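## Task

Three robots begin in separate rooms: r1 in decontamination, r2 in the clean workroom, r3 in the sterile store. Connecting doors are locked, but every dividing wall has an open service window. A steel instrument cassette sits on the window counter between the clean workroom and the sterile store. Move it onto the sterile store bench using any number of robots, then release it and back away. It counts only if the cassette stays on the bench without a robot holding it. Any robot that tips over or ends tilted fails the task.

## Robot and tools

Robots: r1, r2 and r3 are identical Hello Robot Stretch 4 units. Each has an omni-wheel base, a mast carrying a lift, an arm that telescopes straight forward, a three-joint wrist (yaw, pitch, roll) and a two-finger gripper. The robot stands about 1.6 m tall, and the base rim lies within 0.23 m of the base origin. Every robot has four cameras: <name>_head_camera, <name>_head_left_camera, <name>_head_right_camera and <name>_wrist_camera.

Frames: the base frame sits on the floor under the base centre, with x forward, y left and z up. hand_pose is a point between the open fingertips, given in this frame, and its printed value may be slightly wrong. The odometry frame is the base frame as it was at the start of the scene. Each robot reports only in its own frames, so relative positions between robots come from images, lidar_m and wrist_depth_mm.

execute_actions: the argument "actions" is a list holding one action, or an empty list to just read state and images. The action is an object keyed by robot name. Under each name you can give:
- "base": exactly one relative move, counted from where the base last reported itself. {"translate_m": d} drives straight, forward positive, -2 to 2 m. {"strafe_m": d} slides sideways, left positive, -2 to 2 m. {"rotate_rad": d} turns in place, counter-clockwise (left) positive, -3.2 to 3.2 rad.
- "joints": absolute targets by name. lift_m 0 to 1.2 m. arm_m 0 to 0.55 m of extension. wrist_yaw_rad -1.134 to 4.276 (0 points forward, positive is left, 3.14 is folded back, and above 3.4 the arm may interfere). wrist_pitch_rad -1.117 to 4.259 (0 level, 1.57 pointing down). wrist_roll_rad -1.117 to 4.259 (positive is clockwise as seen from behind the gripper). gripper_m -0.038 to 0.141 m fingertip gap, where values below 0 press the fingers together. A target outside its range gets clipped and the result reports this.
- "pace": "slow", "default", "fast" or "max". Base top speeds are 0.1/0.3/0.4/0.6 m/s and turning speeds 1/2/3/4 rad/s. Above lift 0.2 m these are reduced further.
- "contact_limits": {"arm_m": value from 0 (lightest) to 0.75}. The default is 0.5.
- Or only {"end_of_arm": "enable_torque"}, which re-powers wrist or gripper motors that shut off.
All motions in one action start together. A robot you leave out may still be driving toward its previous target. An unknown key or an invalid value rejects the whole call. "cameras" is a list of camera names: omitted, null or ["all"] means every camera, and [] means none. After a reported stop, any later calls in the same reply are skipped.

wait: {"seconds": 0 to 10} lets the scene run on, then returns state and images. zoom_image: {"camera", "region": [x0,y0,x1,y1]} gives a close-up of that camera's latest full image, in pixels with (0,0) at the top left and at most 504x504. finished_scene: {"scene": n} ends the current scene for good and reports whether it succeeded.

Reading results: base_status and joint_status show how each commanded motion ended. "done" for the base only means the wheels turned the commanded amount, even if they slipped. "off_target" means the part stopped short and may still be pushing. "contact_stop_at_<key>" means it hit something, and that lift, arm or wheel goes slack. "limit_stop_at_<name>" is a built-in stop. "limit_stop_at_tilt" means the robot leans more than 6 degrees, and it takes no commands until it rights itself. "limit_stop_at_own_body" means self-collision, which is likely when pitch is below -0.2 with a strong roll. "torque_fault" means a wrist or gripper motor went limp, so send enable_torque. on_its_own covers things you did not command, and there "held at" is a target, not a position. base_odometry counts wheel turns only. If turned_by_wheels and turned_by_imu differ by more than about 0.1 rad, the base hit something or slipped. base_tilt gives forward and right lean in degrees, with a fixed error of about 1.5. motor_effort is a percentage, with the peak in brackets; readings are noisy and carry a fixed offset. lidar_m gives 12 distances in 30-degree sectors counter-clockwise from straight ahead (4th is left, 7th behind, 10th right). "-" means nothing seen or closer than 0.25 m. The lidar misses glass and thin legs, but it does see table tops and the other robots. wrist_depth_mm is a 7x7 grid of depths from 100 to 2000 mm.

Gripping: command gripper_m below the object's width. Squeezing harder pulls the object toward the wrist. A firm grip shows as a clear change in gripper effort, and neither the gripper reading nor "done" proves that something is held. If the fingertips get stuck on a surface, raise the lift. To unfold at the start, send lift_m 0.4 with wrist_yaw_rad 0 in one action.

Avoid: robots pressing or hitting each other (no status line reports robot contact, and once bases touch, even millimetres more is a hard press); turning or driving with more than 1 kg held at arm_m above 0.2, especially fast; strong pushes or pulls with a high gripper; carrying one load with two robots, because their travel can differ by about 3 cm per metre; dropping, slamming or shoving the cassette. Objects may occasionally get nudged. Finish with the cassette resting on the sterile store bench, the gripper open and the robot moved away.

Each tool is called after "Call:" by a JSON object that holds its "api" and its "payload".

## Session

Call:
{"api": "execute_actions", "payload": {"actions": []}}

Scene clock: 0.00 s.
r1.base_odometry: x=+0.000 y=+0.000 heading=+0.000 (m, m, rad; r1's odometry frame)
r1.turned_by_wheels: +0.000 (rad since the last result)
r1.turned_by_imu: +0.000 (rad since the last result)
r1.base_tilt: forward=-0.2 right=-0.6 (deg)
r1.lidar_m: 1.00 1.16 1.18 0.89 0.80 0.82 1.03 1.57 1.60 1.82 1.75 0.81
r1.base_status: not commanded
r1.joint_positions: lift_m=+0.133 arm_m=+0.001 wrist_yaw_rad=+3.157 wrist_pitch_rad=+0.006 wrist_roll_rad=-0.020 gripper_m=+0.057
r1.joint_status: not commanded
r1.motor_effort: lift_m=+18 arm_m=+0 wrist_yaw_rad=+0 wrist_pitch_rad=-7 wrist_roll_rad=-1 gripper_m=-1 wheel_0=+0 wheel_1=+0 wheel_2=+0 (%)
r1.hand_pose: x=-0.1182 y=+0.0829 z=+0.3094 quat_wxyz=(-0.008, -0.003, -0.010, +1.000) (m; r1's base frame)
r1.wrist_depth_mm: - 139 198 1464 1078 866 732 / - 107 138 1464 1098 866 732 / - 111 137 1308 1118 878 741 / - 122 145 1397 1098 891 741 / 190 1499 1756 1499 1118 891 750 / 211 1366 1118 1182 208 831 750 / 212 904 809 831 820 750 723
r2.base_odometry: x=+0.000 y=+0.000 heading=+0.000 (m, m, rad; r2's odometry frame)
r2.turned_by_wheels: +0.000 (rad since the last result)
r2.turned_by_imu: +0.000 (rad since the last result)
r2.base_tilt: forward=+0.6 right=+0.0 (deg)
r2.lidar_m: 1.71 2.13 2.20 1.66 1.41 1.41 2.09 2.60 2.00 1.20 1.09 1.32
r2.base_status: not commanded
r2.joint_positions: lift_m=+0.143 arm_m=+0.001 wrist_yaw_rad=+3.174 wrist_pitch_rad=-0.016 wrist_roll_rad=-0.009 gripper_m=+0.057
r2.joint_status: not commanded
r2.motor_effort: lift_m=+20 arm_m=-1 wrist_yaw_rad=+1 wrist_pitch_rad=-8 wrist_roll_rad=+0 gripper_m=-2 wheel_0=-1 wheel_1=+0 wheel_2=+0 (%)
r2.hand_pose: x=-0.1194 y=+0.0779 z=+0.3255 quat_wxyz=(-0.016, +0.008, -0.005, +1.000) (m; r2's base frame)
r2.wrist_depth_mm: 136 136 - - 1921 - 1281 / - 135 - - 1921 1537 1308 / - 118 156 - - 1537 1308 / - 122 166 - - 1661 1366 / 133 134 - - 1921 1661 1336 / 206 1921 1464 1366 196 1060 946 / 215 1098 842 153 809 699 683
r3.base_odometry: x=+0.000 y=+0.000 heading=+0.000 (m, m, rad; r3's odometry frame)
r3.turned_by_wheels: +0.000 (rad since the last result)
r3.turned_by_imu: +0.000 (rad since the last result)
r3.base_tilt: forward=-0.3 right=+0.8 (deg)
r3.lidar_m: 0.70 3.01 1.81 1.62 1.57 0.98 0.88 0.90 1.10 1.04 1.07 0.75
r3.base_status: not commanded
r3.joint_positions: lift_m=+0.230 arm_m=+0.002 wrist_yaw_rad=+3.180 wrist_pitch_rad=-0.016 wrist_roll_rad=-0.011 gripper_m=+0.057
r3.joint_status: not commanded
r3.motor_effort: lift_m=+19 arm_m=-1 wrist_yaw_rad=-1 wrist_pitch_rad=-3 wrist_roll_rad=+2 gripper_m=-4 wheel_0=+0 wheel_1=+0 wheel_2=+0 (%)
r3.hand_pose: x=-0.1189 y=+0.0762 z=+0.4125 quat_wxyz=(-0.019, +0.008, -0.006, +1.000) (m; r3's base frame)
r3.wrist_depth_mm: - 138 230 1042 1078 1118 1160 / - 113 138 1060 1098 1138 1182 / - 113 140 1060 1098 1138 1160 / - 127 164 1060 1098 1138 1182 / 195 1008 1042 1078 1098 1138 1182 / 210 1008 202 1060 216 1138 1160 / 209 991 991 110 976 854 878
pictures: r1_head_camera, r1_head_left_camera, r1_head_right_camera, r1_wrist_camera, r2_head_camera, r2_head_left_camera, r2_head_right_camera, r2_wrist_camera, r3_head_camera, r3_head_left_camera, r3_head_right_camera, r3_wrist_camera
Images, in order (width x height): r1_head_camera 420x560, r1_head_left_camera 420x672, r1_head_right_camera 420x672, r1_wrist_camera 616x392, r2_head_camera 420x560, r2_head_left_camera 420x672, r2_head_right_camera 420x672, r2_wrist_camera 616x392, r3_head_camera 420x560, r3_head_left_camera 420x672, r3_head_right_camera 420x672, r3_wrist_camera 616x392.

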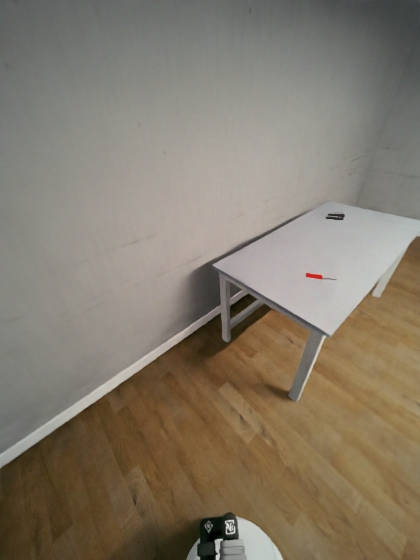

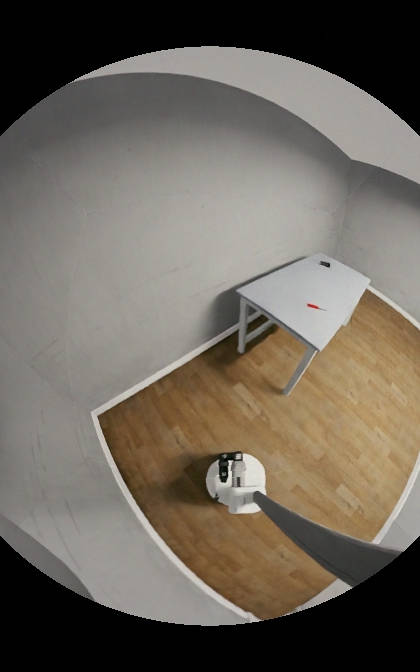

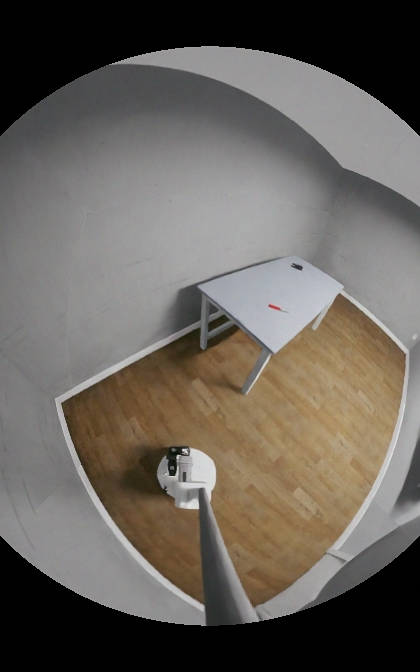

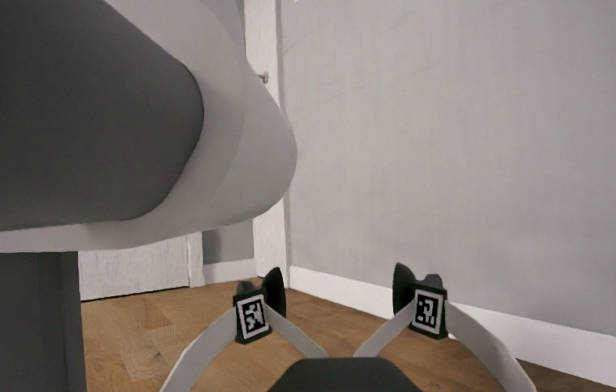

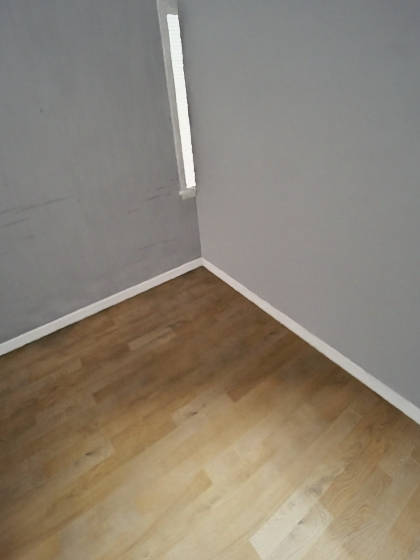

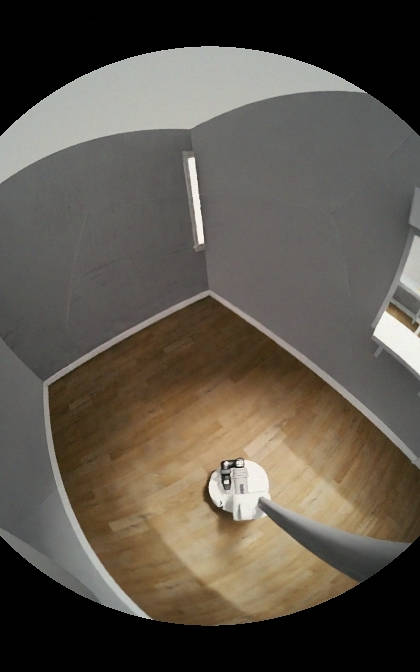

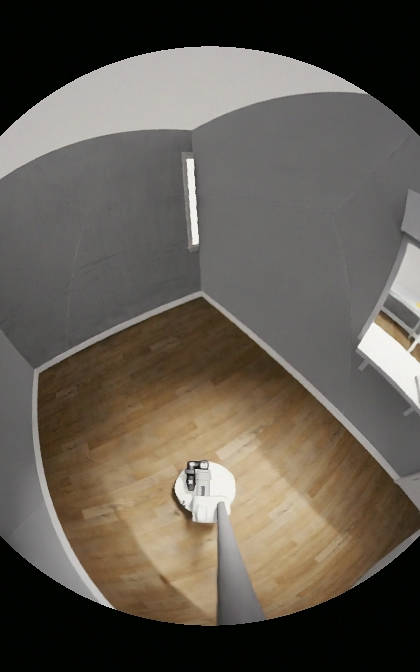

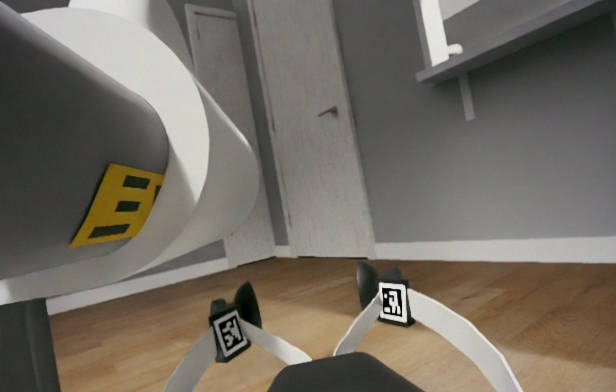

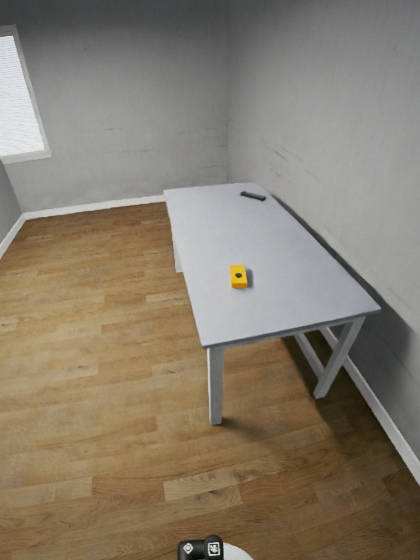

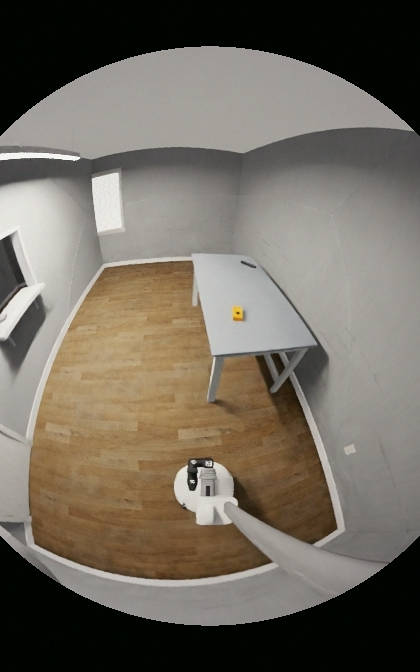

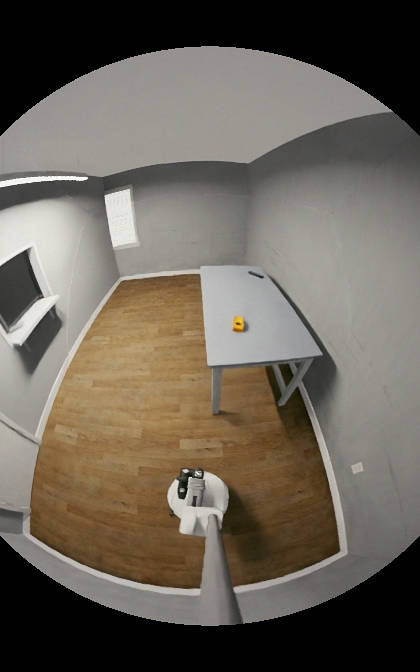

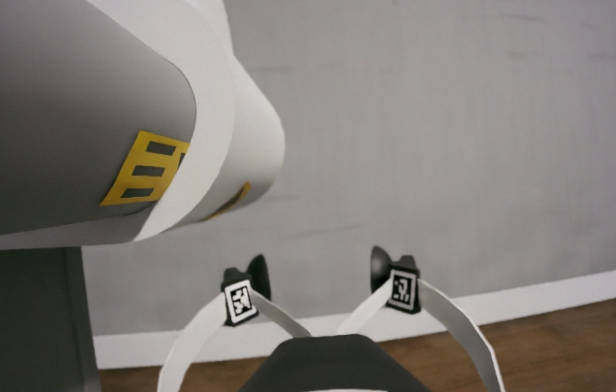

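Call:
{"api": "execute_actions", "payload": {"actions": [{"r3":{"base":{"rotate_rad":1.8},"joints":{"lift_m":0.9,"wrist_yaw_rad":0,"gripper_m":0.14}},"r2":{"base":{"rotate_rad":-1.5}}}], "cameras": []}}

Call:
{"api": "execute_actions", "payload": {"actions": [{"r3":{"base":{"strafe_m":-1.0}}}], "cameras": ["r3_head_camera","r3_head_left_camera","r3_wrist_camera","r2_head_camera"]}}

Scene clock: 3.77 s.
r1.base_odometry: x=+0.000 y=+0.000 heading=+0.000 (m, m, rad; r1's odometry frame)
r1.turned_by_wheels: +0.000 (rad since the last result)
r1.turned_by_imu: -0.002 (rad since the last result)
r1.base_tilt: forward=-0.1 right=-0.4 (deg)
r1.lidar_m: 1.00 1.17 1.18 0.87 0.79 0.80 1.01 1.58 1.58 1.82 1.75 0.82
r1.base_status: not commanded
r1.joint_positions: lift_m=+0.133 arm_m=+0.001 wrist_yaw_rad=+3.157 wrist_pitch_rad=+0.006 wrist_roll_rad=-0.020 gripper_m=+0.057
r1.joint_status: not commanded
r1.motor_effort: lift_m=+17(18) arm_m=+0(0) wrist_yaw_rad=+0(0) wrist_pitch_rad=-8(7) wrist_roll_rad=-1(0) gripper_m=-1(3) wheel_0=+0(0) wheel_1=+0(0) wheel_2=+0(0) (%)
r1.hand_pose: x=-0.1182 y=+0.0829 z=+0.3094 quat_wxyz=(-0.008, -0.003, -0.010, +1.000) (m; r1's base frame)
r1.wrist_depth_mm: - 139 198 1464 1078 866 732 / - 108 138 1464 1098 854 732 / - 111 137 1281 1118 878 741 / - 122 145 1430 1118 891 741 / 190 1537 1756 1499 1118 891 750 / 211 1366 1118 1160 208 842 750 / 212 904 809 831 820 750 723
r2.base_odometry: x=+0.000 y=+0.000 heading=-1.500 (m, m, rad; r2's odometry frame)
r2.turned_by_wheels: -1.500 (rad since the last result)
r2.turned_by_imu: -1.465 (rad since the last result)
r2.base_tilt: forward=+0.6 right=+0.0 (deg)
r2.lidar_m: 1.15 1.10 1.35 1.82 2.13 2.23 1.62 1.40 1.44 2.16 2.59 1.88
r2.base_status: done
r2.joint_positions: lift_m=+0.143 arm_m=+0.001 wrist_yaw_rad=+3.174 wrist_pitch_rad=-0.016 wrist_roll_rad=-0.009 gripper_m=+0.057
r2.joint_status: not commanded
r2.motor_effort: lift_m=+19(19) arm_m=-1(1) wrist_yaw_rad=+2(1) wrist_pitch_rad=-8(7) wrist_roll_rad=+0(0) gripper_m=-1(4) wheel_0=+2(8) wheel_1=+1(10) wheel_2=+2(8) (%)
r2.hand_pose: x=-0.1194 y=+0.0779 z=+0.3255 quat_wxyz=(-0.016, +0.008, -0.005, +1.000) (m; r2's base frame)
r2.wrist_depth_mm: 136 136 1863 - - - 1921 / - 135 1808 - - - 1921 / - 118 156 - - - 1808 / - 122 167 - - - 1983 / 133 133 1756 1983 - 1863 1537 / 206 1464 1499 1397 198 1025 946 / 213 1138 820 152 809 691 676
r3.base_odometry: x=+0.000 y=+0.000 heading=+1.800 (m, m, rad; r3's odometry frame)
r3.turned_by_wheels: +1.800 (rad since the last result)
r3.turned_by_imu: +1.805 (rad since the last result)
r3.base_tilt: forward=-0.4 right=+0.8 (deg)
r3.lidar_m: 1.68 1.21 0.91 0.88 0.93 1.09 1.03 0.98 0.71 0.72 2.12 1.75
r3.base_status: done
r3.joint_positions: lift_m=+0.900 arm_m=+0.002 wrist_yaw_rad=+0.000 wrist_pitch_rad=-0.016 wrist_roll_rad=-0.011 gripper_m=+0.140
r3.joint_status: all done
r3.motor_effort: lift_m=+25(27) arm_m=-1(1) wrist_yaw_rad=-1(6) wrist_pitch_rad=-4(4) wrist_roll_rad=+0(1) gripper_m=+1(3) wheel_0=-2(9) wheel_1=-1(3) wheel_2=+0(5) (%)
r3.hand_pose: x=+0.4612 y=-0.0873 z=+1.0825 quat_wxyz=(+1.000, -0.006, -0.008, +0.000) (m; r3's base frame)
r3.wrist_depth_mm: 1366 1576 1499 1499 1499 1464 1430 / 1308 1576 1499 1499 1499 1464 - / 1336 1576 1499 1537 1537 1499 - / 1281 1576 1576 1499 1537 1499 - / 1255 1661 1576 1499 1499 1499 1464 / 1255 1576 1537 1576 1537 1537 1499 / 1255 1618 1576 110 1537 1499 1499
pictures: none
No camera images: the call's "cameras" was empty. Leave "cameras" out to get every camera's image.

Scene clock: 8.43 s.
r1.base_odometry: x=+0.000 y=+0.000 heading=+0.000 (m, m, rad; r1's odometry frame)
r1.turned_by_wheels: +0.000 (rad since the last result)
r1.turned_by_imu: -0.002 (rad since the last result)
r1.base_tilt: forward=-0.1 right=-0.6 (deg)
r1.lidar_m: 1.00 1.15 1.18 0.88 0.80 0.81 1.03 1.58 1.60 1.83 1.74 0.81
r1.base_status: not commanded
r1.joint_positions: lift_m=+0.133 arm_m=+0.001 wrist_yaw_rad=+3.157 wrist_pitch_rad=+0.006 wrist_roll_rad=-0.020 gripper_m=+0.057
r1.joint_status: not commanded
r1.motor_effort: lift_m=+18(18) arm_m=+0(0) wrist_yaw_rad=+0(0) wrist_pitch_rad=-5(7) wrist_roll_rad=-1(1) gripper_m=+0(6) wheel_0=+0(0) wheel_1=+0(0) wheel_2=+0(0) (%)
r1.hand_pose: x=-0.1182 y=+0.0829 z=+0.3094 quat_wxyz=(-0.008, -0.003, -0.010, +1.000) (m; r1's base frame)
r1.wrist_depth_mm: - 139 198 1430 1078 854 723 / - 108 137 1464 1098 866 732 / - 111 137 1308 1118 866 741 / - 122 145 1430 1118 878 741 / 190 1499 1756 1499 1118 878 741 / 211 1366 1098 1182 208 831 750 / 213 917 798 831 820 759 723
r2.base_odometry: x=+0.000 y=+0.000 heading=-1.500 (m, m, rad; r2's odometry frame)
r2.turned_by_wheels: +0.000 (rad since the last result)
r2.turned_by_imu: +0.002 (rad since the last result)
r2.base_tilt: forward=+0.5 right=+0.1 (deg)
r2.lidar_m: 1.15 1.10 1.36 1.83 2.15 2.22 1.60 1.40 1.46 2.16 2.60 1.87
r2.base_status: not commanded
r2.joint_positions: lift_m=+0.143 arm_m=+0.001 wrist_yaw_rad=+3.174 wrist_pitch_rad=-0.016 wrist_roll_rad=-0.009 gripper_m=+0.057
r2.joint_status: not commanded
r2.motor_effort: lift_m=+20(19) arm_m=-1(1) wrist_yaw_rad=+2(2) wrist_pitch_rad=-8(8) wrist_roll_rad=-1(1) gripper_m=-3(4) wheel_0=+2(1) wheel_1=+1(1) wheel_2=+2(2) (%)
r2.hand_pose: x=-0.1194 y=+0.0779 z=+0.3255 quat_wxyz=(-0.016, +0.008, -0.005, +1.000) (m; r2's base frame)
r2.wrist_depth_mm: 136 136 1756 - - - 1863 / - 135 1808 - - - 1921 / - 118 156 - - - 1921 / - 123 167 1983 - - 1921 / 133 134 1708 1983 - 1756 1499 / 206 1464 1537 1397 197 1025 931 / 214 1098 831 153 809 707 691
r3.base_odometry: x=+0.974 y=+0.225 heading=+1.800 (m, m, rad; r3's odometry frame)
r3.turned_by_wheels: +0.000 (rad since the last result)
r3.turned_by_imu: -0.192 (rad since the last result)
r3.base_tilt: forward=-0.3 right=+0.7 (deg)
r3.lidar_m: 1.51 1.65 2.00 1.80 1.84 0.25 0.25 0.25 0.25 0.40 2.78 1.66
r3.base_status: done
r3.joint_positions: lift_m=+0.900 arm_m=+0.002 wrist_yaw_rad=+0.000 wrist_pitch_rad=-0.016 wrist_roll_rad=-0.011 gripper_m=+0.140
r3.joint_status: not commanded
r3.motor_effort: lift_m=+21(25) arm_m=-1(1) wrist_yaw_rad=+1(10) wrist_pitch_rad=-5(7) wrist_roll_rad=+1(1) gripper_m=+0(1) wheel_0=+0(10) wheel_1=+1(32) wheel_2=+0(17) (%)
r3.hand_pose: x=+0.4612 y=-0.0874 z=+1.0829 quat_wxyz=(+1.000, -0.006, -0.008, +0.000) (m; r3's base frame)
r3.wrist_depth_mm: 1366 1430 1464 1499 1537 1618 1661 / 1366 1430 1464 1863 1576 1618 1661 / 1397 1397 - - - 1576 1618 / 1397 1430 1576 - - 1618 1708 / 1366 1464 1464 1499 1618 1618 1708 / 1366 1430 1464 1499 1576 1618 1661 / 1366 1464 1499 110 1576 1661 1708
pictures: r2_head_camera, r3_head_camera, r3_head_left_camera, r3_wrist_camera
Images, in order (width x height): r2_head_camera 420x560, r3_head_camera 420x560, r3_head_left_camera 420x672, r3_wrist_camera 616x392.

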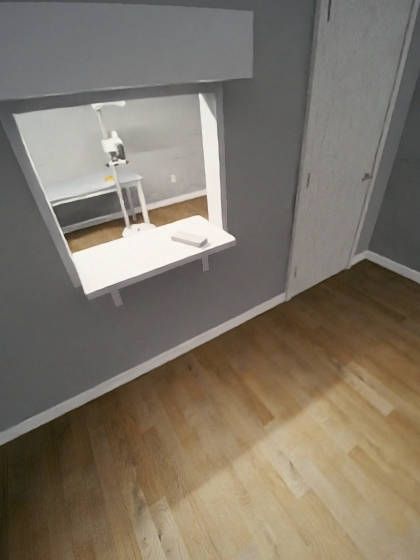

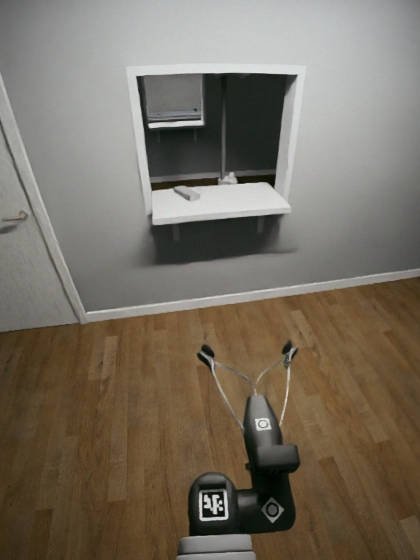

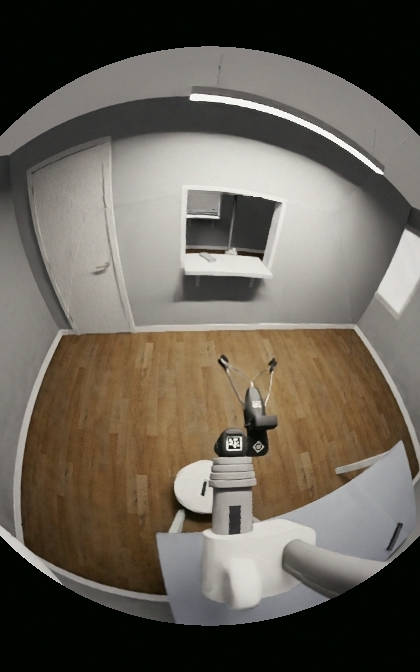

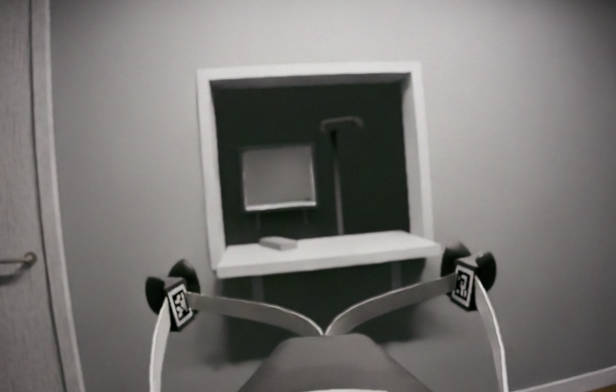

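Call:
{"api": "execute_actions", "payload": {"actions": [{"r3":{"base":{"translate_m":0.65}}}], "cameras": ["r3_head_camera","r3_wrist_camera"]}}

Scene clock: 12.20 s.
r1.base_odometry: x=+0.000 y=+0.000 heading=+0.000 (m, m, rad; r1's odometry frame)
r1.turned_by_wheels: +0.000 (rad since the last result)
r1.turned_by_imu: -0.002 (rad since the last result)
r1.base_tilt: forward=-0.2 right=-0.5 (deg)
r1.lidar_m: 1.00 1.16 1.18 0.89 0.80 0.81 1.03 1.57 1.59 1.83 1.75 0.81
r1.base_status: not commanded
r1.joint_positions: lift_m=+0.133 arm_m=+0.001 wrist_yaw_rad=+3.157 wrist_pitch_rad=+0.006 wrist_roll_rad=-0.020 gripper_m=+0.057
r1.joint_status: not commanded
r1.motor_effort: lift_m=+18(18) arm_m=+0(0) wrist_yaw_rad=+0(0) wrist_pitch_rad=-8(7) wrist_roll_rad=-1(1) gripper_m=-1(4) wheel_0=+0(0) wheel_1=+0(0) wheel_2=+0(0) (%)
r1.hand_pose: x=-0.1182 y=+0.0829 z=+0.3094 quat_wxyz=(-0.008, -0.003, -0.010, +1.000) (m; r1's base frame)
r1.wrist_depth_mm: - 139 198 1464 1078 854 723 / - 108 137 1464 1078 878 732 / - 111 137 1308 1098 878 741 / - 122 145 1430 1118 891 741 / 190 1499 1808 1499 1118 878 750 / 211 1397 1098 1160 208 842 750 / 212 917 798 831 820 750 732
r2.base_odometry: x=+0.000 y=+0.000 heading=-1.500 (m, m, rad; r2's odometry frame)
r2.turned_by_wheels: +0.000 (rad since the last result)
r2.turned_by_imu: +0.001 (rad since the last result)
r2.base_tilt: forward=+0.5 right=+0.1 (deg)
r2.lidar_m: 1.17 1.08 1.35 1.85 2.13 2.22 1.63 1.40 1.48 2.17 2.60 1.88
r2.base_status: not commanded
r2.joint_positions: lift_m=+0.143 arm_m=+0.001 wrist_yaw_rad=+3.174 wrist_pitch_rad=-0.016 wrist_roll_rad=-0.009 gripper_m=+0.057
r2.joint_status: not commanded
r2.motor_effort: lift_m=+20(19) arm_m=-1(1) wrist_yaw_rad=+2(2) wrist_pitch_rad=-7(8) wrist_roll_rad=-1(2) gripper_m=-1(3) wheel_0=+2(2) wheel_1=+1(1) wheel_2=+2(2) (%)
r2.hand_pose: x=-0.1194 y=+0.0779 z=+0.3255 quat_wxyz=(-0.016, +0.008, -0.005, +1.000) (m; r2's base frame)
r2.wrist_depth_mm: 136 136 1863 - - - 1808 / - 135 1808 - - - 1808 / - 117 156 - - - 1983 / - 122 167 - - - 1921 / 133 134 1708 1863 - 1863 1576 / 206 1537 1464 1397 197 1042 946 / 214 1078 831 152 809 707 683
r3.base_odometry: x=+0.827 y=+0.858 heading=+1.800 (m, m, rad; r3's odometry frame)
r3.turned_by_wheels: +0.000 (rad since the last result)
r3.turned_by_imu: -0.001 (rad since the last result)
r3.base_tilt: forward=-0.3 right=+0.7 (deg)
r3.lidar_m: 0.84 0.89 1.26 1.91 1.92 1.94 0.78 0.81 1.03 2.81 1.71 0.95
r3.base_status: done
r3.joint_positions: lift_m=+0.900 arm_m=+0.002 wrist_yaw_rad=+0.000 wrist_pitch_rad=-0.016 wrist_roll_rad=-0.011 gripper_m=+0.140
r3.joint_status: not commanded
r3.motor_effort: lift_m=+20(20) arm_m=-1(1) wrist_yaw_rad=-1(0) wrist_pitch_rad=-5(4) wrist_roll_rad=+1(1) gripper_m=+1(1) wheel_0=+2(5) wheel_1=+3(6) wheel_2=+1(9) (%)
r3.hand_pose: x=+0.4612 y=-0.0874 z=+1.0829 quat_wxyz=(+1.000, -0.006, -0.008, +0.000) (m; r3's base frame)
r3.wrist_depth_mm: 759 809 1098 - - 891 904 / 759 788 - - - 891 904 / 768 788 - - - 917 917 / 768 788 - - - 946 904 / 778 788 - - - 891 931 / 778 788 715 809 715 741 917 / 788 788 676 110 878 904 931
pictures: r3_head_camera, r3_wrist_camera
Images, in order (width x height): r3_head_camera 420x560, r3_wrist_camera 616x392.

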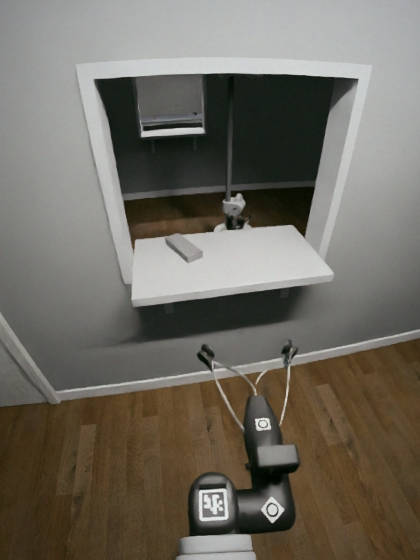

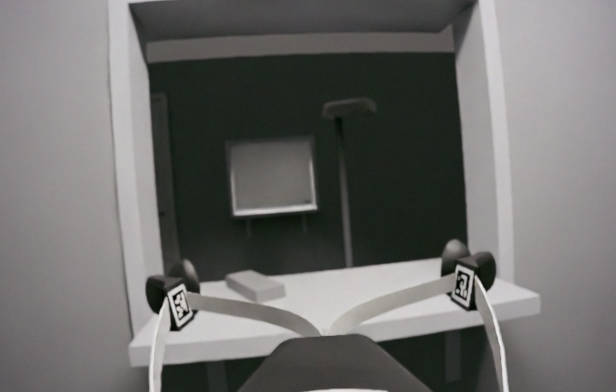

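Call:
{"api": "execute_actions", "payload": {"actions": [{"r3":{"base":{"strafe_m":0.12},"joints":{"lift_m":1.1,"wrist_pitch_rad":1.57}}}], "cameras": []}}

Call:
{"api": "execute_actions", "payload": {"actions": [{"r3":{"base":{"translate_m":0.4}}}], "cameras": ["r3_head_camera","r3_wrist_camera","r3_head_left_camera"]}}

Scene clock: 14.60 s.
r1.base_odometry: x=+0.000 y=+0.000 heading=+0.000 (m, m, rad; r1's odometry frame)
r1.turned_by_wheels: +0.000 (rad since the last result)
r1.turned_by_imu: -0.001 (rad since the last result)
r1.base_tilt: forward=-0.1 right=-0.6 (deg)
r1.lidar_m: 1.01 1.16 1.17 0.88 0.80 0.82 1.02 1.56 1.60 1.84 1.75 0.81
r1.base_status: not commanded
r1.joint_positions: lift_m=+0.133 arm_m=+0.001 wrist_yaw_rad=+3.157 wrist_pitch_rad=+0.006 wrist_roll_rad=-0.020 gripper_m=+0.057
r1.joint_status: not commanded
r1.motor_effort: lift_m=+18(18) arm_m=+0(0) wrist_yaw_rad=+0(0) wrist_pitch_rad=-6(8) wrist_roll_rad=-1(1) gripper_m=+3(3) wheel_0=+0(0) wheel_1=+0(0) wheel_2=+0(0) (%)
r1.hand_pose: x=-0.1182 y=+0.0829 z=+0.3094 quat_wxyz=(-0.008, -0.003, -0.010, +1.000) (m; r1's base frame)
r1.wrist_depth_mm: - 139 198 1464 1098 866 723 / - 107 137 1464 1098 866 732 / - 111 137 1308 1098 878 741 / - 122 145 1430 1118 891 741 / 190 1499 1756 1499 1118 891 741 / 211 1366 1118 1160 208 842 750 / 212 904 809 831 820 750 723
r2.base_odometry: x=+0.000 y=+0.000 heading=-1.500 (m, m, rad; r2's odometry frame)
r2.turned_by_wheels: +0.000 (rad since the last result)
r2.turned_by_imu: +0.001 (rad since the last result)
r2.base_tilt: forward=+0.6 right=+0.0 (deg)
r2.lidar_m: 1.17 1.09 1.36 1.86 2.12 2.24 1.63 1.40 1.46 2.18 2.58 1.87
r2.base_status: not commanded
r2.joint_positions: lift_m=+0.143 arm_m=+0.001 wrist_yaw_rad=+3.174 wrist_pitch_rad=-0.016 wrist_roll_rad=-0.009 gripper_m=+0.057
r2.joint_status: not commanded
r2.motor_effort: lift_m=+19(19) arm_m=-1(1) wrist_yaw_rad=+1(1) wrist_pitch_rad=-7(6) wrist_roll_rad=+0(1) gripper_m=-5(3) wheel_0=+2(2) wheel_1=+2(1) wheel_2=+2(2) (%)
r2.hand_pose: x=-0.1194 y=+0.0779 z=+0.3255 quat_wxyz=(-0.016, +0.008, -0.005, +1.000) (m; r2's base frame)
r2.wrist_depth_mm: 136 136 1808 - - - 1808 / - 135 1863 - - - 1863 / - 118 156 - - - 1921 / - 123 167 - - - 1983 / 133 134 1708 1863 - 1808 1576 / 206 1537 1499 1397 197 1042 946 / 215 1098 820 153 809 699 691
r3.base_odometry: x=+0.710 y=+0.831 heading=+1.800 (m, m, rad; r3's odometry frame)
r3.turned_by_wheels: +0.000 (rad since the last result)
r3.turned_by_imu: -0.001 (rad since the last result)
r3.base_tilt: forward=-0.3 right=+0.8 (deg)
r3.lidar_m: 0.82 0.99 1.20 1.78 1.81 1.96 0.80 0.84 1.03 2.93 1.68 0.94
r3.base_status: done
r3.joint_positions: lift_m=+1.100 arm_m=+0.002 wrist_yaw_rad=+0.000 wrist_pitch_rad=+1.570 wrist_roll_rad=-0.011 gripper_m=+0.140
r3.joint_status: all done
r3.motor_effort: lift_m=+25(32) arm_m=-1(1) wrist_yaw_rad=+1(0) wrist_pitch_rad=+2(3) wrist_roll_rad=+1(1) gripper_m=+1(2) wheel_0=+1(9) wheel_1=+0(9) wheel_2=+0(0) (%)
r3.hand_pose: x=+0.1730 y=-0.0874 z=+0.9893 quat_wxyz=(+0.707, -0.004, +0.707, +0.004) (m; r3's base frame)
r3.wrist_depth_mm: 1229 1229 1229 1205 1205 1205 1205 / 1229 1255 1229 1205 1229 1229 1205 / 1229 1229 1229 1229 1229 1255 1205 / 1281 1255 1229 1042 1255 1229 1229 / 1281 1281 1042 1025 1229 1229 1255 / 1281 1281 1025 1008 1255 1281 1255 / 1308 1281 1281 110 1281 1281 1281
pictures: none
No camera images: the call's "cameras" was empty. Leave "cameras" out to get every camera's image.

Scene clock: 17.40 s.
r1.base_odometry: x=+0.000 y=+0.000 heading=+0.000 (m, m, rad; r1's odometry frame)
r1.turned_by_wheels: +0.000 (rad since the last result)
r1.turned_by_imu: -0.001 (rad since the last result)
r1.base_tilt: forward=-0.1 right=-0.5 (deg)
r1.lidar_m: 1.00 1.15 1.18 0.86 0.80 0.82 1.04 1.58 1.59 1.83 1.75 0.81
r1.base_status: not commanded
r1.joint_positions: lift_m=+0.133 arm_m=+0.001 wrist_yaw_rad=+3.157 wrist_pitch_rad=+0.006 wrist_roll_rad=-0.020 gripper_m=+0.057
r1.joint_status: not commanded
r1.motor_effort: lift_m=+18(17) arm_m=+0(0) wrist_yaw_rad=+0(0) wrist_pitch_rad=-8(7) wrist_roll_rad=-1(1) gripper_m=-2(0) wheel_0=+0(0) wheel_1=+0(0) wheel_2=+0(0) (%)
r1.hand_pose: x=-0.1182 y=+0.0829 z=+0.3094 quat_wxyz=(-0.008, -0.003, -0.010, +1.000) (m; r1's base frame)
r1.wrist_depth_mm: - 139 198 1464 1078 866 732 / - 107 138 1464 1118 878 732 / - 111 138 1281 1098 878 741 / - 122 145 1430 1118 878 741 / 190 1499 1756 1499 1118 878 750 / 211 1336 1098 1160 208 831 750 / 213 904 809 831 820 750 723
r2.base_odometry: x=+0.000 y=+0.000 heading=-1.500 (m, m, rad; r2's odometry frame)
r2.turned_by_wheels: +0.000 (rad since the last result)
r2.turned_by_imu: +0.001 (rad since the last result)
r2.base_tilt: forward=+0.5 right=+0.1 (deg)
r2.lidar_m: 1.19 1.11 1.34 1.84 2.15 2.21 1.60 1.40 1.47 2.18 2.57 1.87
r2.base_status: not commanded
r2.joint_positions: lift_m=+0.143 arm_m=+0.001 wrist_yaw_rad=+3.174 wrist_pitch_rad=-0.016 wrist_roll_rad=-0.009 gripper_m=+0.057
r2.joint_status: not commanded
r2.motor_effort: lift_m=+19(19) arm_m=-1(1) wrist_yaw_rad=+2(2) wrist_pitch_rad=-7(6) wrist_roll_rad=-1(0) gripper_m=-2(0) wheel_0=+2(2) wheel_1=+1(1) wheel_2=+2(2) (%)
r2.hand_pose: x=-0.1194 y=+0.0779 z=+0.3255 quat_wxyz=(-0.016, +0.008, -0.005, +1.000) (m; r2's base frame)
r2.wrist_depth_mm: 136 136 1863 - - - 1808 / - 135 1756 - - - 1921 / - 118 156 - - - 1863 / - 122 167 - - - 1983 / 133 133 1708 1983 - 1863 1499 / 206 1499 1499 1366 198 1042 946 / 213 1118 820 153 809 707 683
r3.base_odometry: x=+0.619 y=+1.220 heading=+1.801 (m, m, rad; r3's odometry frame)
r3.turned_by_wheels: +0.000 (rad since the last result)
r3.turned_by_imu: -0.001 (rad since the last result)
r3.base_tilt: forward=-0.3 right=+0.7 (deg)
r3.lidar_m: 0.43 0.46 0.78 1.54 1.87 2.33 1.19 1.22 1.57 2.86 0.81 0.50
r3.base_status: done
r3.joint_positions: lift_m=+1.100 arm_m=+0.002 wrist_yaw_rad=+0.000 wrist_pitch_rad=+1.570 wrist_roll_rad=-0.011 gripper_m=+0.140
r3.joint_status: not commanded
r3.motor_effort: lift_m=+24(25) arm_m=-1(1) wrist_yaw_rad=+1(0) wrist_pitch_rad=+3(3) wrist_roll_rad=+2(0) gripper_m=-1(0) wheel_0=+0(6) wheel_1=+0(10) wheel_2=+2(12) (%)
r3.hand_pose: x=+0.1730 y=-0.0874 z=+0.9894 quat_wxyz=(+0.707, -0.004, +0.707, +0.004) (m; r3's base frame)
r3.wrist_depth_mm: 768 842 976 1098 1205 1205 1205 / 1025 1160 1229 1229 1229 1229 1205 / 1255 1229 1255 1229 1229 1229 1205 / 1255 1255 1255 1042 1229 1229 1229 / 1255 1255 1042 1025 1229 1255 1229 / 1255 1255 1042 1008 1255 1281 1255 / 1308 1281 1281 110 1255 1281 1281
pictures: r3_head_camera, r3_head_left_camera, r3_wrist_camera
Images, in order (width x height): r3_head_camera 420x560, r3_head_left_camera 420x672, r3_wrist_camera 616x392.

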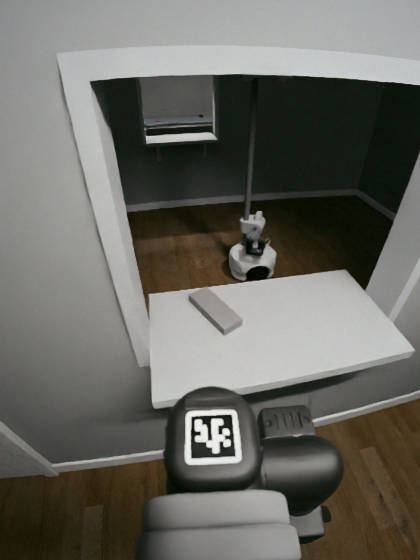

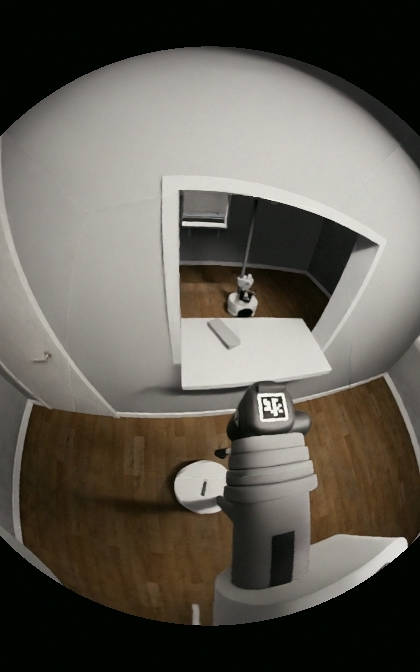

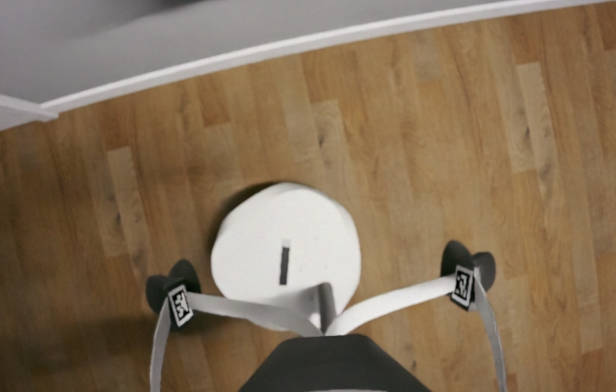

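Call:
{"api": "execute_actions", "payload": {"actions": [{"r3":{"base":{"translate_m":0.13},"joints":{"arm_m":0.3,"wrist_yaw_rad":0.5}}}], "cameras": ["r3_head_camera","r3_wrist_camera"]}}

Scene clock: 19.60 s.
r1.base_odometry: x=+0.000 y=+0.000 heading=+0.000 (m, m, rad; r1's odometry frame)
r1.turned_by_wheels: +0.000 (rad since the last result)
r1.turned_by_imu: -0.001 (rad since the last result)
r1.base_tilt: forward=-0.2 right=-0.7 (deg)
r1.lidar_m: 1.00 1.15 1.17 0.88 0.80 0.80 1.04 1.57 1.61 1.83 1.76 0.81
r1.base_status: not commanded
r1.joint_positions: lift_m=+0.133 arm_m=+0.001 wrist_yaw_rad=+3.157 wrist_pitch_rad=+0.006 wrist_roll_rad=-0.020 gripper_m=+0.057
r1.joint_status: not commanded
r1.motor_effort: lift_m=+17(17) arm_m=+0(0) wrist_yaw_rad=+0(0) wrist_pitch_rad=-8(6) wrist_roll_rad=-1(0) gripper_m=-1(1) wheel_0=+0(0) wheel_1=+0(0) wheel_2=-1(0) (%)
r1.hand_pose: x=-0.1182 y=+0.0829 z=+0.3094 quat_wxyz=(-0.008, -0.003, -0.010, +1.000) (m; r1's base frame)
r1.wrist_depth_mm: - 139 198 1464 1078 866 732 / - 107 137 1464 1098 878 732 / - 111 137 1308 1098 878 741 / - 122 145 1430 1118 891 750 / 190 1537 1756 1499 1118 891 750 / 211 1366 1098 1160 208 831 750 / 213 904 798 831 831 759 732
r2.base_odometry: x=+0.000 y=+0.000 heading=-1.500 (m, m, rad; r2's odometry frame)
r2.turned_by_wheels: +0.000 (rad since the last result)
r2.turned_by_imu: +0.001 (rad since the last result)
r2.base_tilt: forward=+0.6 right=+0.1 (deg)
r2.lidar_m: 1.17 1.08 1.35 1.84 2.15 2.23 1.63 1.40 1.48 2.17 2.60 1.88
r2.base_status: not commanded
r2.joint_positions: lift_m=+0.143 arm_m=+0.001 wrist_yaw_rad=+3.174 wrist_pitch_rad=-0.016 wrist_roll_rad=-0.009 gripper_m=+0.057
r2.joint_status: not commanded
r2.motor_effort: lift_m=+19(19) arm_m=-1(1) wrist_yaw_rad=+1(2) wrist_pitch_rad=-6(6) wrist_roll_rad=-1(0) gripper_m=-3(5) wheel_0=+2(2) wheel_1=+1(1) wheel_2=+2(2) (%)
r2.hand_pose: x=-0.1194 y=+0.0779 z=+0.3255 quat_wxyz=(-0.016, +0.008, -0.005, +1.000) (m; r2's base frame)
r2.wrist_depth_mm: 136 137 1863 - - - 1863 / - 135 1863 - - - 1921 / - 118 156 - - - 1863 / - 123 167 - - - 1983 / 133 134 1708 - - 1756 1537 / 206 1464 1464 1366 197 1025 960 / 214 1098 831 152 798 691 683
r3.base_odometry: x=+0.589 y=+1.347 heading=+1.801 (m, m, rad; r3's odometry frame)
r3.turned_by_wheels: +0.000 (rad since the last result)
r3.turned_by_imu: +0.000 (rad since the last result)
r3.base_tilt: forward=-0.3 right=+0.8 (deg)
r3.lidar_m: 0.32 0.33 0.60 1.21 1.89 2.37 1.32 1.35 1.75 2.83 0.55 0.37
r3.base_status: done
r3.joint_positions: lift_m=+1.100 arm_m=+0.299 wrist_yaw_rad=+0.500 wrist_pitch_rad=+1.570 wrist_roll_rad=-0.012 gripper_m=+0.140
r3.joint_status: all done
r3.motor_effort: lift_m=+24(24) arm_m=+4(5) wrist_yaw_rad=+1(7) wrist_pitch_rad=+4(1) wrist_roll_rad=+2(3) gripper_m=+0(0) wheel_0=+1(7) wheel_1=+1(4) wheel_2=+2(9) (%)
r3.hand_pose: x=+0.5123 y=-0.0766 z=+0.9894 quat_wxyz=(+0.684, -0.179, +0.684, +0.179) (m; r3's base frame)
r3.wrist_depth_mm: 279 345 345 314 342 342 342 / 290 349 347 315 345 345 343 / 310 351 351 319 319 345 345 / 1255 353 353 353 351 349 349 / 1255 357 355 355 355 353 351 / 1281 362 357 359 357 355 357 / 1281 1281 364 110 359 357 357
pictures: r3_head_camera, r3_wrist_camera
Images, in order (width x height): r3_head_camera 420x560, r3_wrist_camera 616x392.

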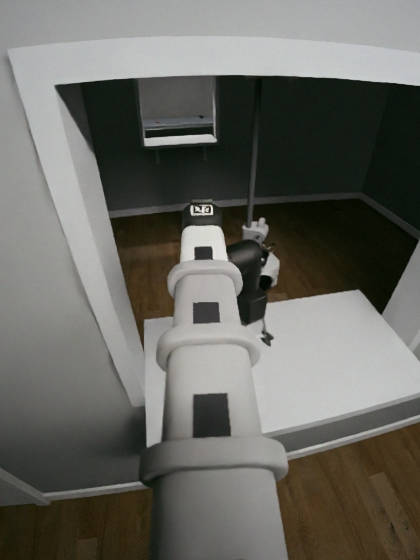

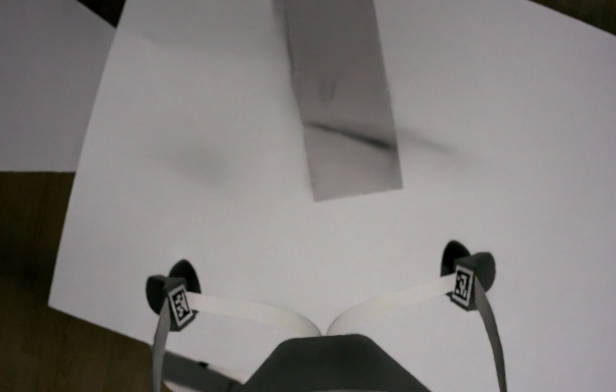

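Call:
{"api": "execute_actions", "payload": {"actions": [{"r3":{"base":{"strafe_m":0.058},"joints":{"arm_m":0.435,"wrist_yaw_rad":0.64,"lift_m":1.06}}}], "cameras": ["r3_wrist_camera","r2_head_camera"]}}

Scene clock: 21.33 s.
r1.base_odometry: x=+0.000 y=+0.000 heading=+0.000 (m, m, rad; r1's odometry frame)
r1.turned_by_wheels: +0.000 (rad since the last result)
r1.turned_by_imu: -0.001 (rad since the last result)
r1.base_tilt: forward=-0.2 right=-0.6 (deg)
r1.lidar_m: 1.00 1.15 1.18 0.88 0.80 0.81 1.05 1.57 1.59 1.83 1.75 0.81
r1.base_status: not commanded
r1.joint_positions: lift_m=+0.133 arm_m=+0.001 wrist_yaw_rad=+3.157 wrist_pitch_rad=+0.006 wrist_roll_rad=-0.020 gripper_m=+0.057
r1.joint_status: not commanded
r1.motor_effort: lift_m=+18(18) arm_m=+0(0) wrist_yaw_rad=+0(0) wrist_pitch_rad=-6(7) wrist_roll_rad=-1(1) gripper_m=-4(2) wheel_0=+0(0) wheel_1=+0(0) wheel_2=+0(0) (%)
r1.hand_pose: x=-0.1182 y=+0.0829 z=+0.3094 quat_wxyz=(-0.008, -0.003, -0.010, +1.000) (m; r1's base frame)
r1.wrist_depth_mm: - 139 198 1464 1098 866 723 / - 107 137 1464 1098 866 732 / - 111 137 1308 1118 878 732 / - 122 145 1430 1118 866 750 / 190 1499 1808 1499 1138 878 750 / 211 1397 1118 1182 208 831 741 / 213 917 809 831 820 741 732
r2.base_odometry: x=+0.000 y=+0.000 heading=-1.500 (m, m, rad; r2's odometry frame)
r2.turned_by_wheels: +0.000 (rad since the last result)
r2.turned_by_imu: +0.001 (rad since the last result)
r2.base_tilt: forward=+0.6 right=+0.0 (deg)
r2.lidar_m: 1.12 1.10 1.34 1.83 2.14 2.24 1.61 1.40 1.47 2.18 2.59 1.87
r2.base_status: not commanded
r2.joint_positions: lift_m=+0.143 arm_m=+0.001 wrist_yaw_rad=+3.174 wrist_pitch_rad=-0.016 wrist_roll_rad=-0.009 gripper_m=+0.057
r2.joint_status: not commanded
r2.motor_effort: lift_m=+20(20) arm_m=-1(1) wrist_yaw_rad=+1(1) wrist_pitch_rad=-8(8) wrist_roll_rad=-1(0) gripper_m=-2(3) wheel_0=+2(2) wheel_1=+1(1) wheel_2=+2(2) (%)
r2.hand_pose: x=-0.1194 y=+0.0779 z=+0.3255 quat_wxyz=(-0.016, +0.008, -0.005, +1.000) (m; r2's base frame)
r2.wrist_depth_mm: 136 136 1863 - - - 1863 / - 135 1863 - - - 1808 / - 118 156 - - - 1921 / - 123 166 1983 - - 1983 / 133 134 1708 1921 - 1808 1499 / 206 1537 1430 1366 198 1060 946 / 214 1098 831 152 809 699 691
r3.base_odometry: x=+0.533 y=+1.334 heading=+1.801 (m, m, rad; r3's odometry frame)
r3.turned_by_wheels: +0.000 (rad since the last result)
r3.turned_by_imu: -0.001 (rad since the last result)
r3.base_tilt: forward=-0.4 right=+0.8 (deg)
r3.lidar_m: 0.31 0.35 0.60 1.19 1.83 2.31 1.36 1.36 1.74 2.90 0.55 0.35
r3.base_status: done
r3.joint_positions: lift_m=+1.060 arm_m=+0.434 wrist_yaw_rad=+0.640 wrist_pitch_rad=+1.570 wrist_roll_rad=-0.012 gripper_m=+0.140
r3.joint_status: all done
r3.motor_effort: lift_m=+15(24) arm_m=+4(5) wrist_yaw_rad=+0(4) wrist_pitch_rad=+2(1) wrist_roll_rad=+0(1) gripper_m=+1(1) wheel_0=-1(10) wheel_1=+0(9) wheel_2=+0(3) (%)
r3.hand_pose: x=+0.6575 y=-0.0700 z=+0.9501 quat_wxyz=(+0.670, -0.226, +0.670, +0.226) (m; r3's base frame)
r3.wrist_depth_mm: 1160 1182 307 1160 1182 1182 1160 / 960 310 309 307 1182 1182 1160 / 359 312 310 309 307 1160 1182 / 273 315 314 279 310 310 309 / 304 317 315 283 312 312 312 / 320 320 319 285 285 315 315 / 324 324 322 110 319 319 317
pictures: r2_head_camera, r3_wrist_camera
Images, in order (width x height): r2_head_camera 420x560, r3_wrist_camera 616x392.

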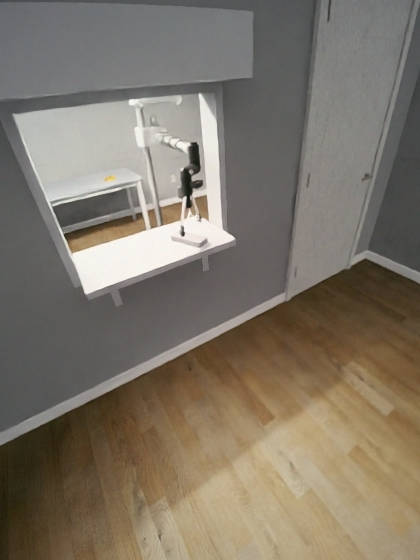

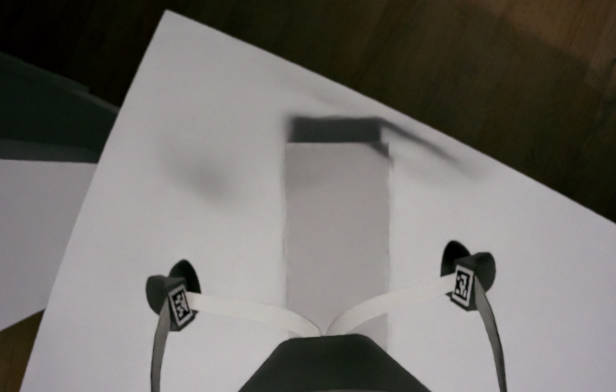

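Call:
{"api": "execute_actions", "payload": {"actions": [{"r3":{"base":{"strafe_m":-0.013},"joints":{"arm_m":0.443,"lift_m":1.01}}}], "cameras": ["r3_wrist_camera","r2_head_camera"]}}

Call:
{"api": "zoom_image", "payload": {"camera": "r2_head_camera", "region": [140, 170, 250, 270]}}

Scene clock: 22.70 s.
r1.base_odometry: x=+0.000 y=+0.000 heading=+0.000 (m, m, rad; r1's odometry frame)
r1.turned_by_wheels: +0.000 (rad since the last result)
r1.turned_by_imu: -0.001 (rad since the last result)
r1.base_tilt: forward=+0.0 right=-0.5 (deg)
r1.lidar_m: 1.00 1.14 1.18 0.88 0.79 0.81 1.03 1.58 1.60 1.81 1.75 0.80
r1.base_status: not commanded
r1.joint_positions: lift_m=+0.133 arm_m=+0.001 wrist_yaw_rad=+3.157 wrist_pitch_rad=+0.006 wrist_roll_rad=-0.020 gripper_m=+0.057
r1.joint_status: not commanded
r1.motor_effort: lift_m=+17(18) arm_m=+0(0) wrist_yaw_rad=+0(0) wrist_pitch_rad=-7(7) wrist_roll_rad=-1(0) gripper_m=-4(1) wheel_0=+0(0) wheel_1=+0(0) wheel_2=+0(0) (%)
r1.hand_pose: x=-0.1182 y=+0.0829 z=+0.3094 quat_wxyz=(-0.008, -0.003, -0.010, +1.000) (m; r1's base frame)
r1.wrist_depth_mm: - 139 198 1464 1098 866 723 / - 107 138 1464 1098 866 732 / - 111 137 1308 1118 878 741 / - 122 145 1430 1118 878 741 / 190 1499 1808 1499 1118 891 750 / 211 1366 1118 1182 208 831 750 / 213 904 809 831 820 759 723
r2.base_odometry: x=+0.000 y=+0.000 heading=-1.500 (m, m, rad; r2's odometry frame)
r2.turned_by_wheels: +0.000 (rad since the last result)
r2.turned_by_imu: +0.001 (rad since the last result)
r2.base_tilt: forward=+0.6 right=+0.0 (deg)
r2.lidar_m: 1.14 1.08 1.35 1.84 2.14 2.23 1.62 1.41 1.47 2.17 2.58 1.87
r2.base_status: not commanded
r2.joint_positions: lift_m=+0.143 arm_m=+0.001 wrist_yaw_rad=+3.174 wrist_pitch_rad=-0.016 wrist_roll_rad=-0.009 gripper_m=+0.057
r2.joint_status: not commanded
r2.motor_effort: lift_m=+19(20) arm_m=-1(1) wrist_yaw_rad=+2(2) wrist_pitch_rad=-7(9) wrist_roll_rad=+1(1) gripper_m=-2(1) wheel_0=+2(2) wheel_1=+1(1) wheel_2=+2(2) (%)
r2.hand_pose: x=-0.1194 y=+0.0779 z=+0.3255 quat_wxyz=(-0.016, +0.008, -0.005, +1.000) (m; r2's base frame)
r2.wrist_depth_mm: 136 136 1863 - - - 1863 / - 136 1863 - - - 1983 / - 118 156 - - - 1921 / - 122 167 - - - 1983 / 133 134 1661 - - 1808 1537 / 206 1499 1464 1366 197 1042 960 / 214 1098 831 153 820 699 691
r3.base_odometry: x=+0.545 y=+1.337 heading=+1.801 (m, m, rad; r3's odometry frame)
r3.turned_by_wheels: +0.000 (rad since the last result)
r3.turned_by_imu: -0.001 (rad since the last result)
r3.base_tilt: forward=-0.3 right=+0.8 (deg)
r3.lidar_m: 0.32 0.33 0.60 1.21 1.82 2.32 1.35 1.37 1.71 2.87 0.54 0.37
r3.base_status: done
r3.joint_positions: lift_m=+1.010 arm_m=+0.442 wrist_yaw_rad=+0.640 wrist_pitch_rad=+1.570 wrist_roll_rad=-0.012 gripper_m=+0.140
r3.joint_status: all done
r3.motor_effort: lift_m=+15(15) arm_m=+4(5) wrist_yaw_rad=+1(0) wrist_pitch_rad=+2(2) wrist_roll_rad=+0(1) gripper_m=-1(1) wheel_0=+0(7) wheel_1=-3(8) wheel_2=+0(1) (%)
r3.hand_pose: x=+0.6655 y=-0.0700 z=+0.9001 quat_wxyz=(+0.670, -0.226, +0.670, +0.226) (m; r3's base frame)
r3.wrist_depth_mm: 1160 257 257 1118 1118 1118 1118 / 904 260 258 257 1138 1118 1118 / 264 262 260 229 259 1138 1138 / 264 264 263 229 260 259 259 / 267 265 265 232 262 262 262 / 270 268 266 233 233 263 263 / 272 270 270 110 266 266 266
pictures: r2_head_camera, r3_wrist_camera
Images, in order (width x height): r2_head_camera 420x560, r3_wrist_camera 616x392.

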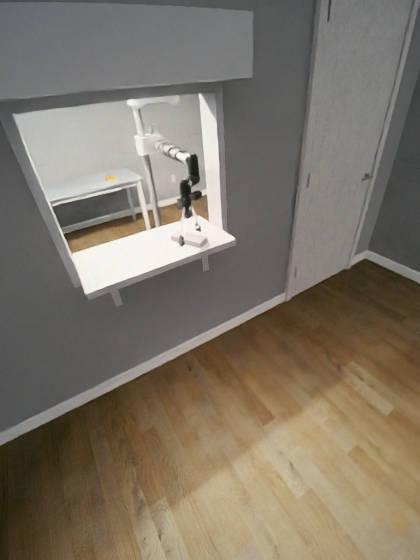

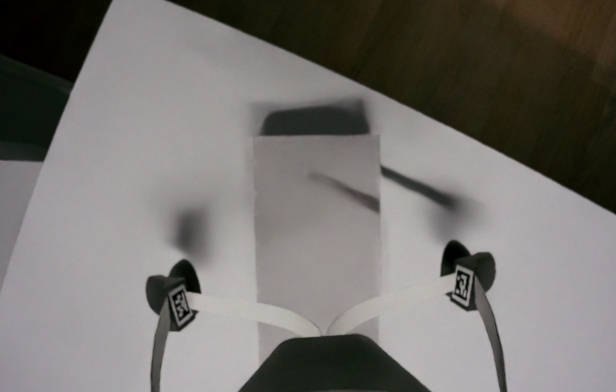

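Region (140, 170, 250, 270) of r2_head_camera's 420x560 image, scaled by 4.582, with more detail than that image has; it fills the top 458 rows of this view, and the rest is white.

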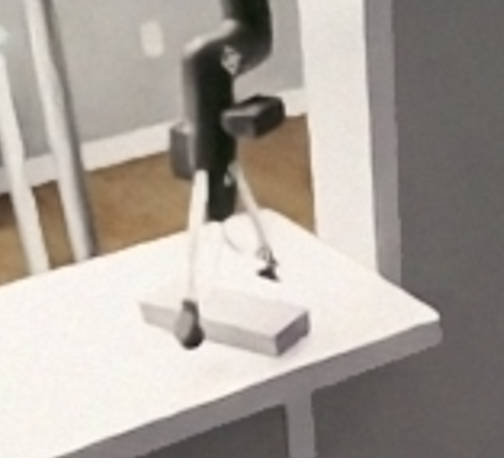

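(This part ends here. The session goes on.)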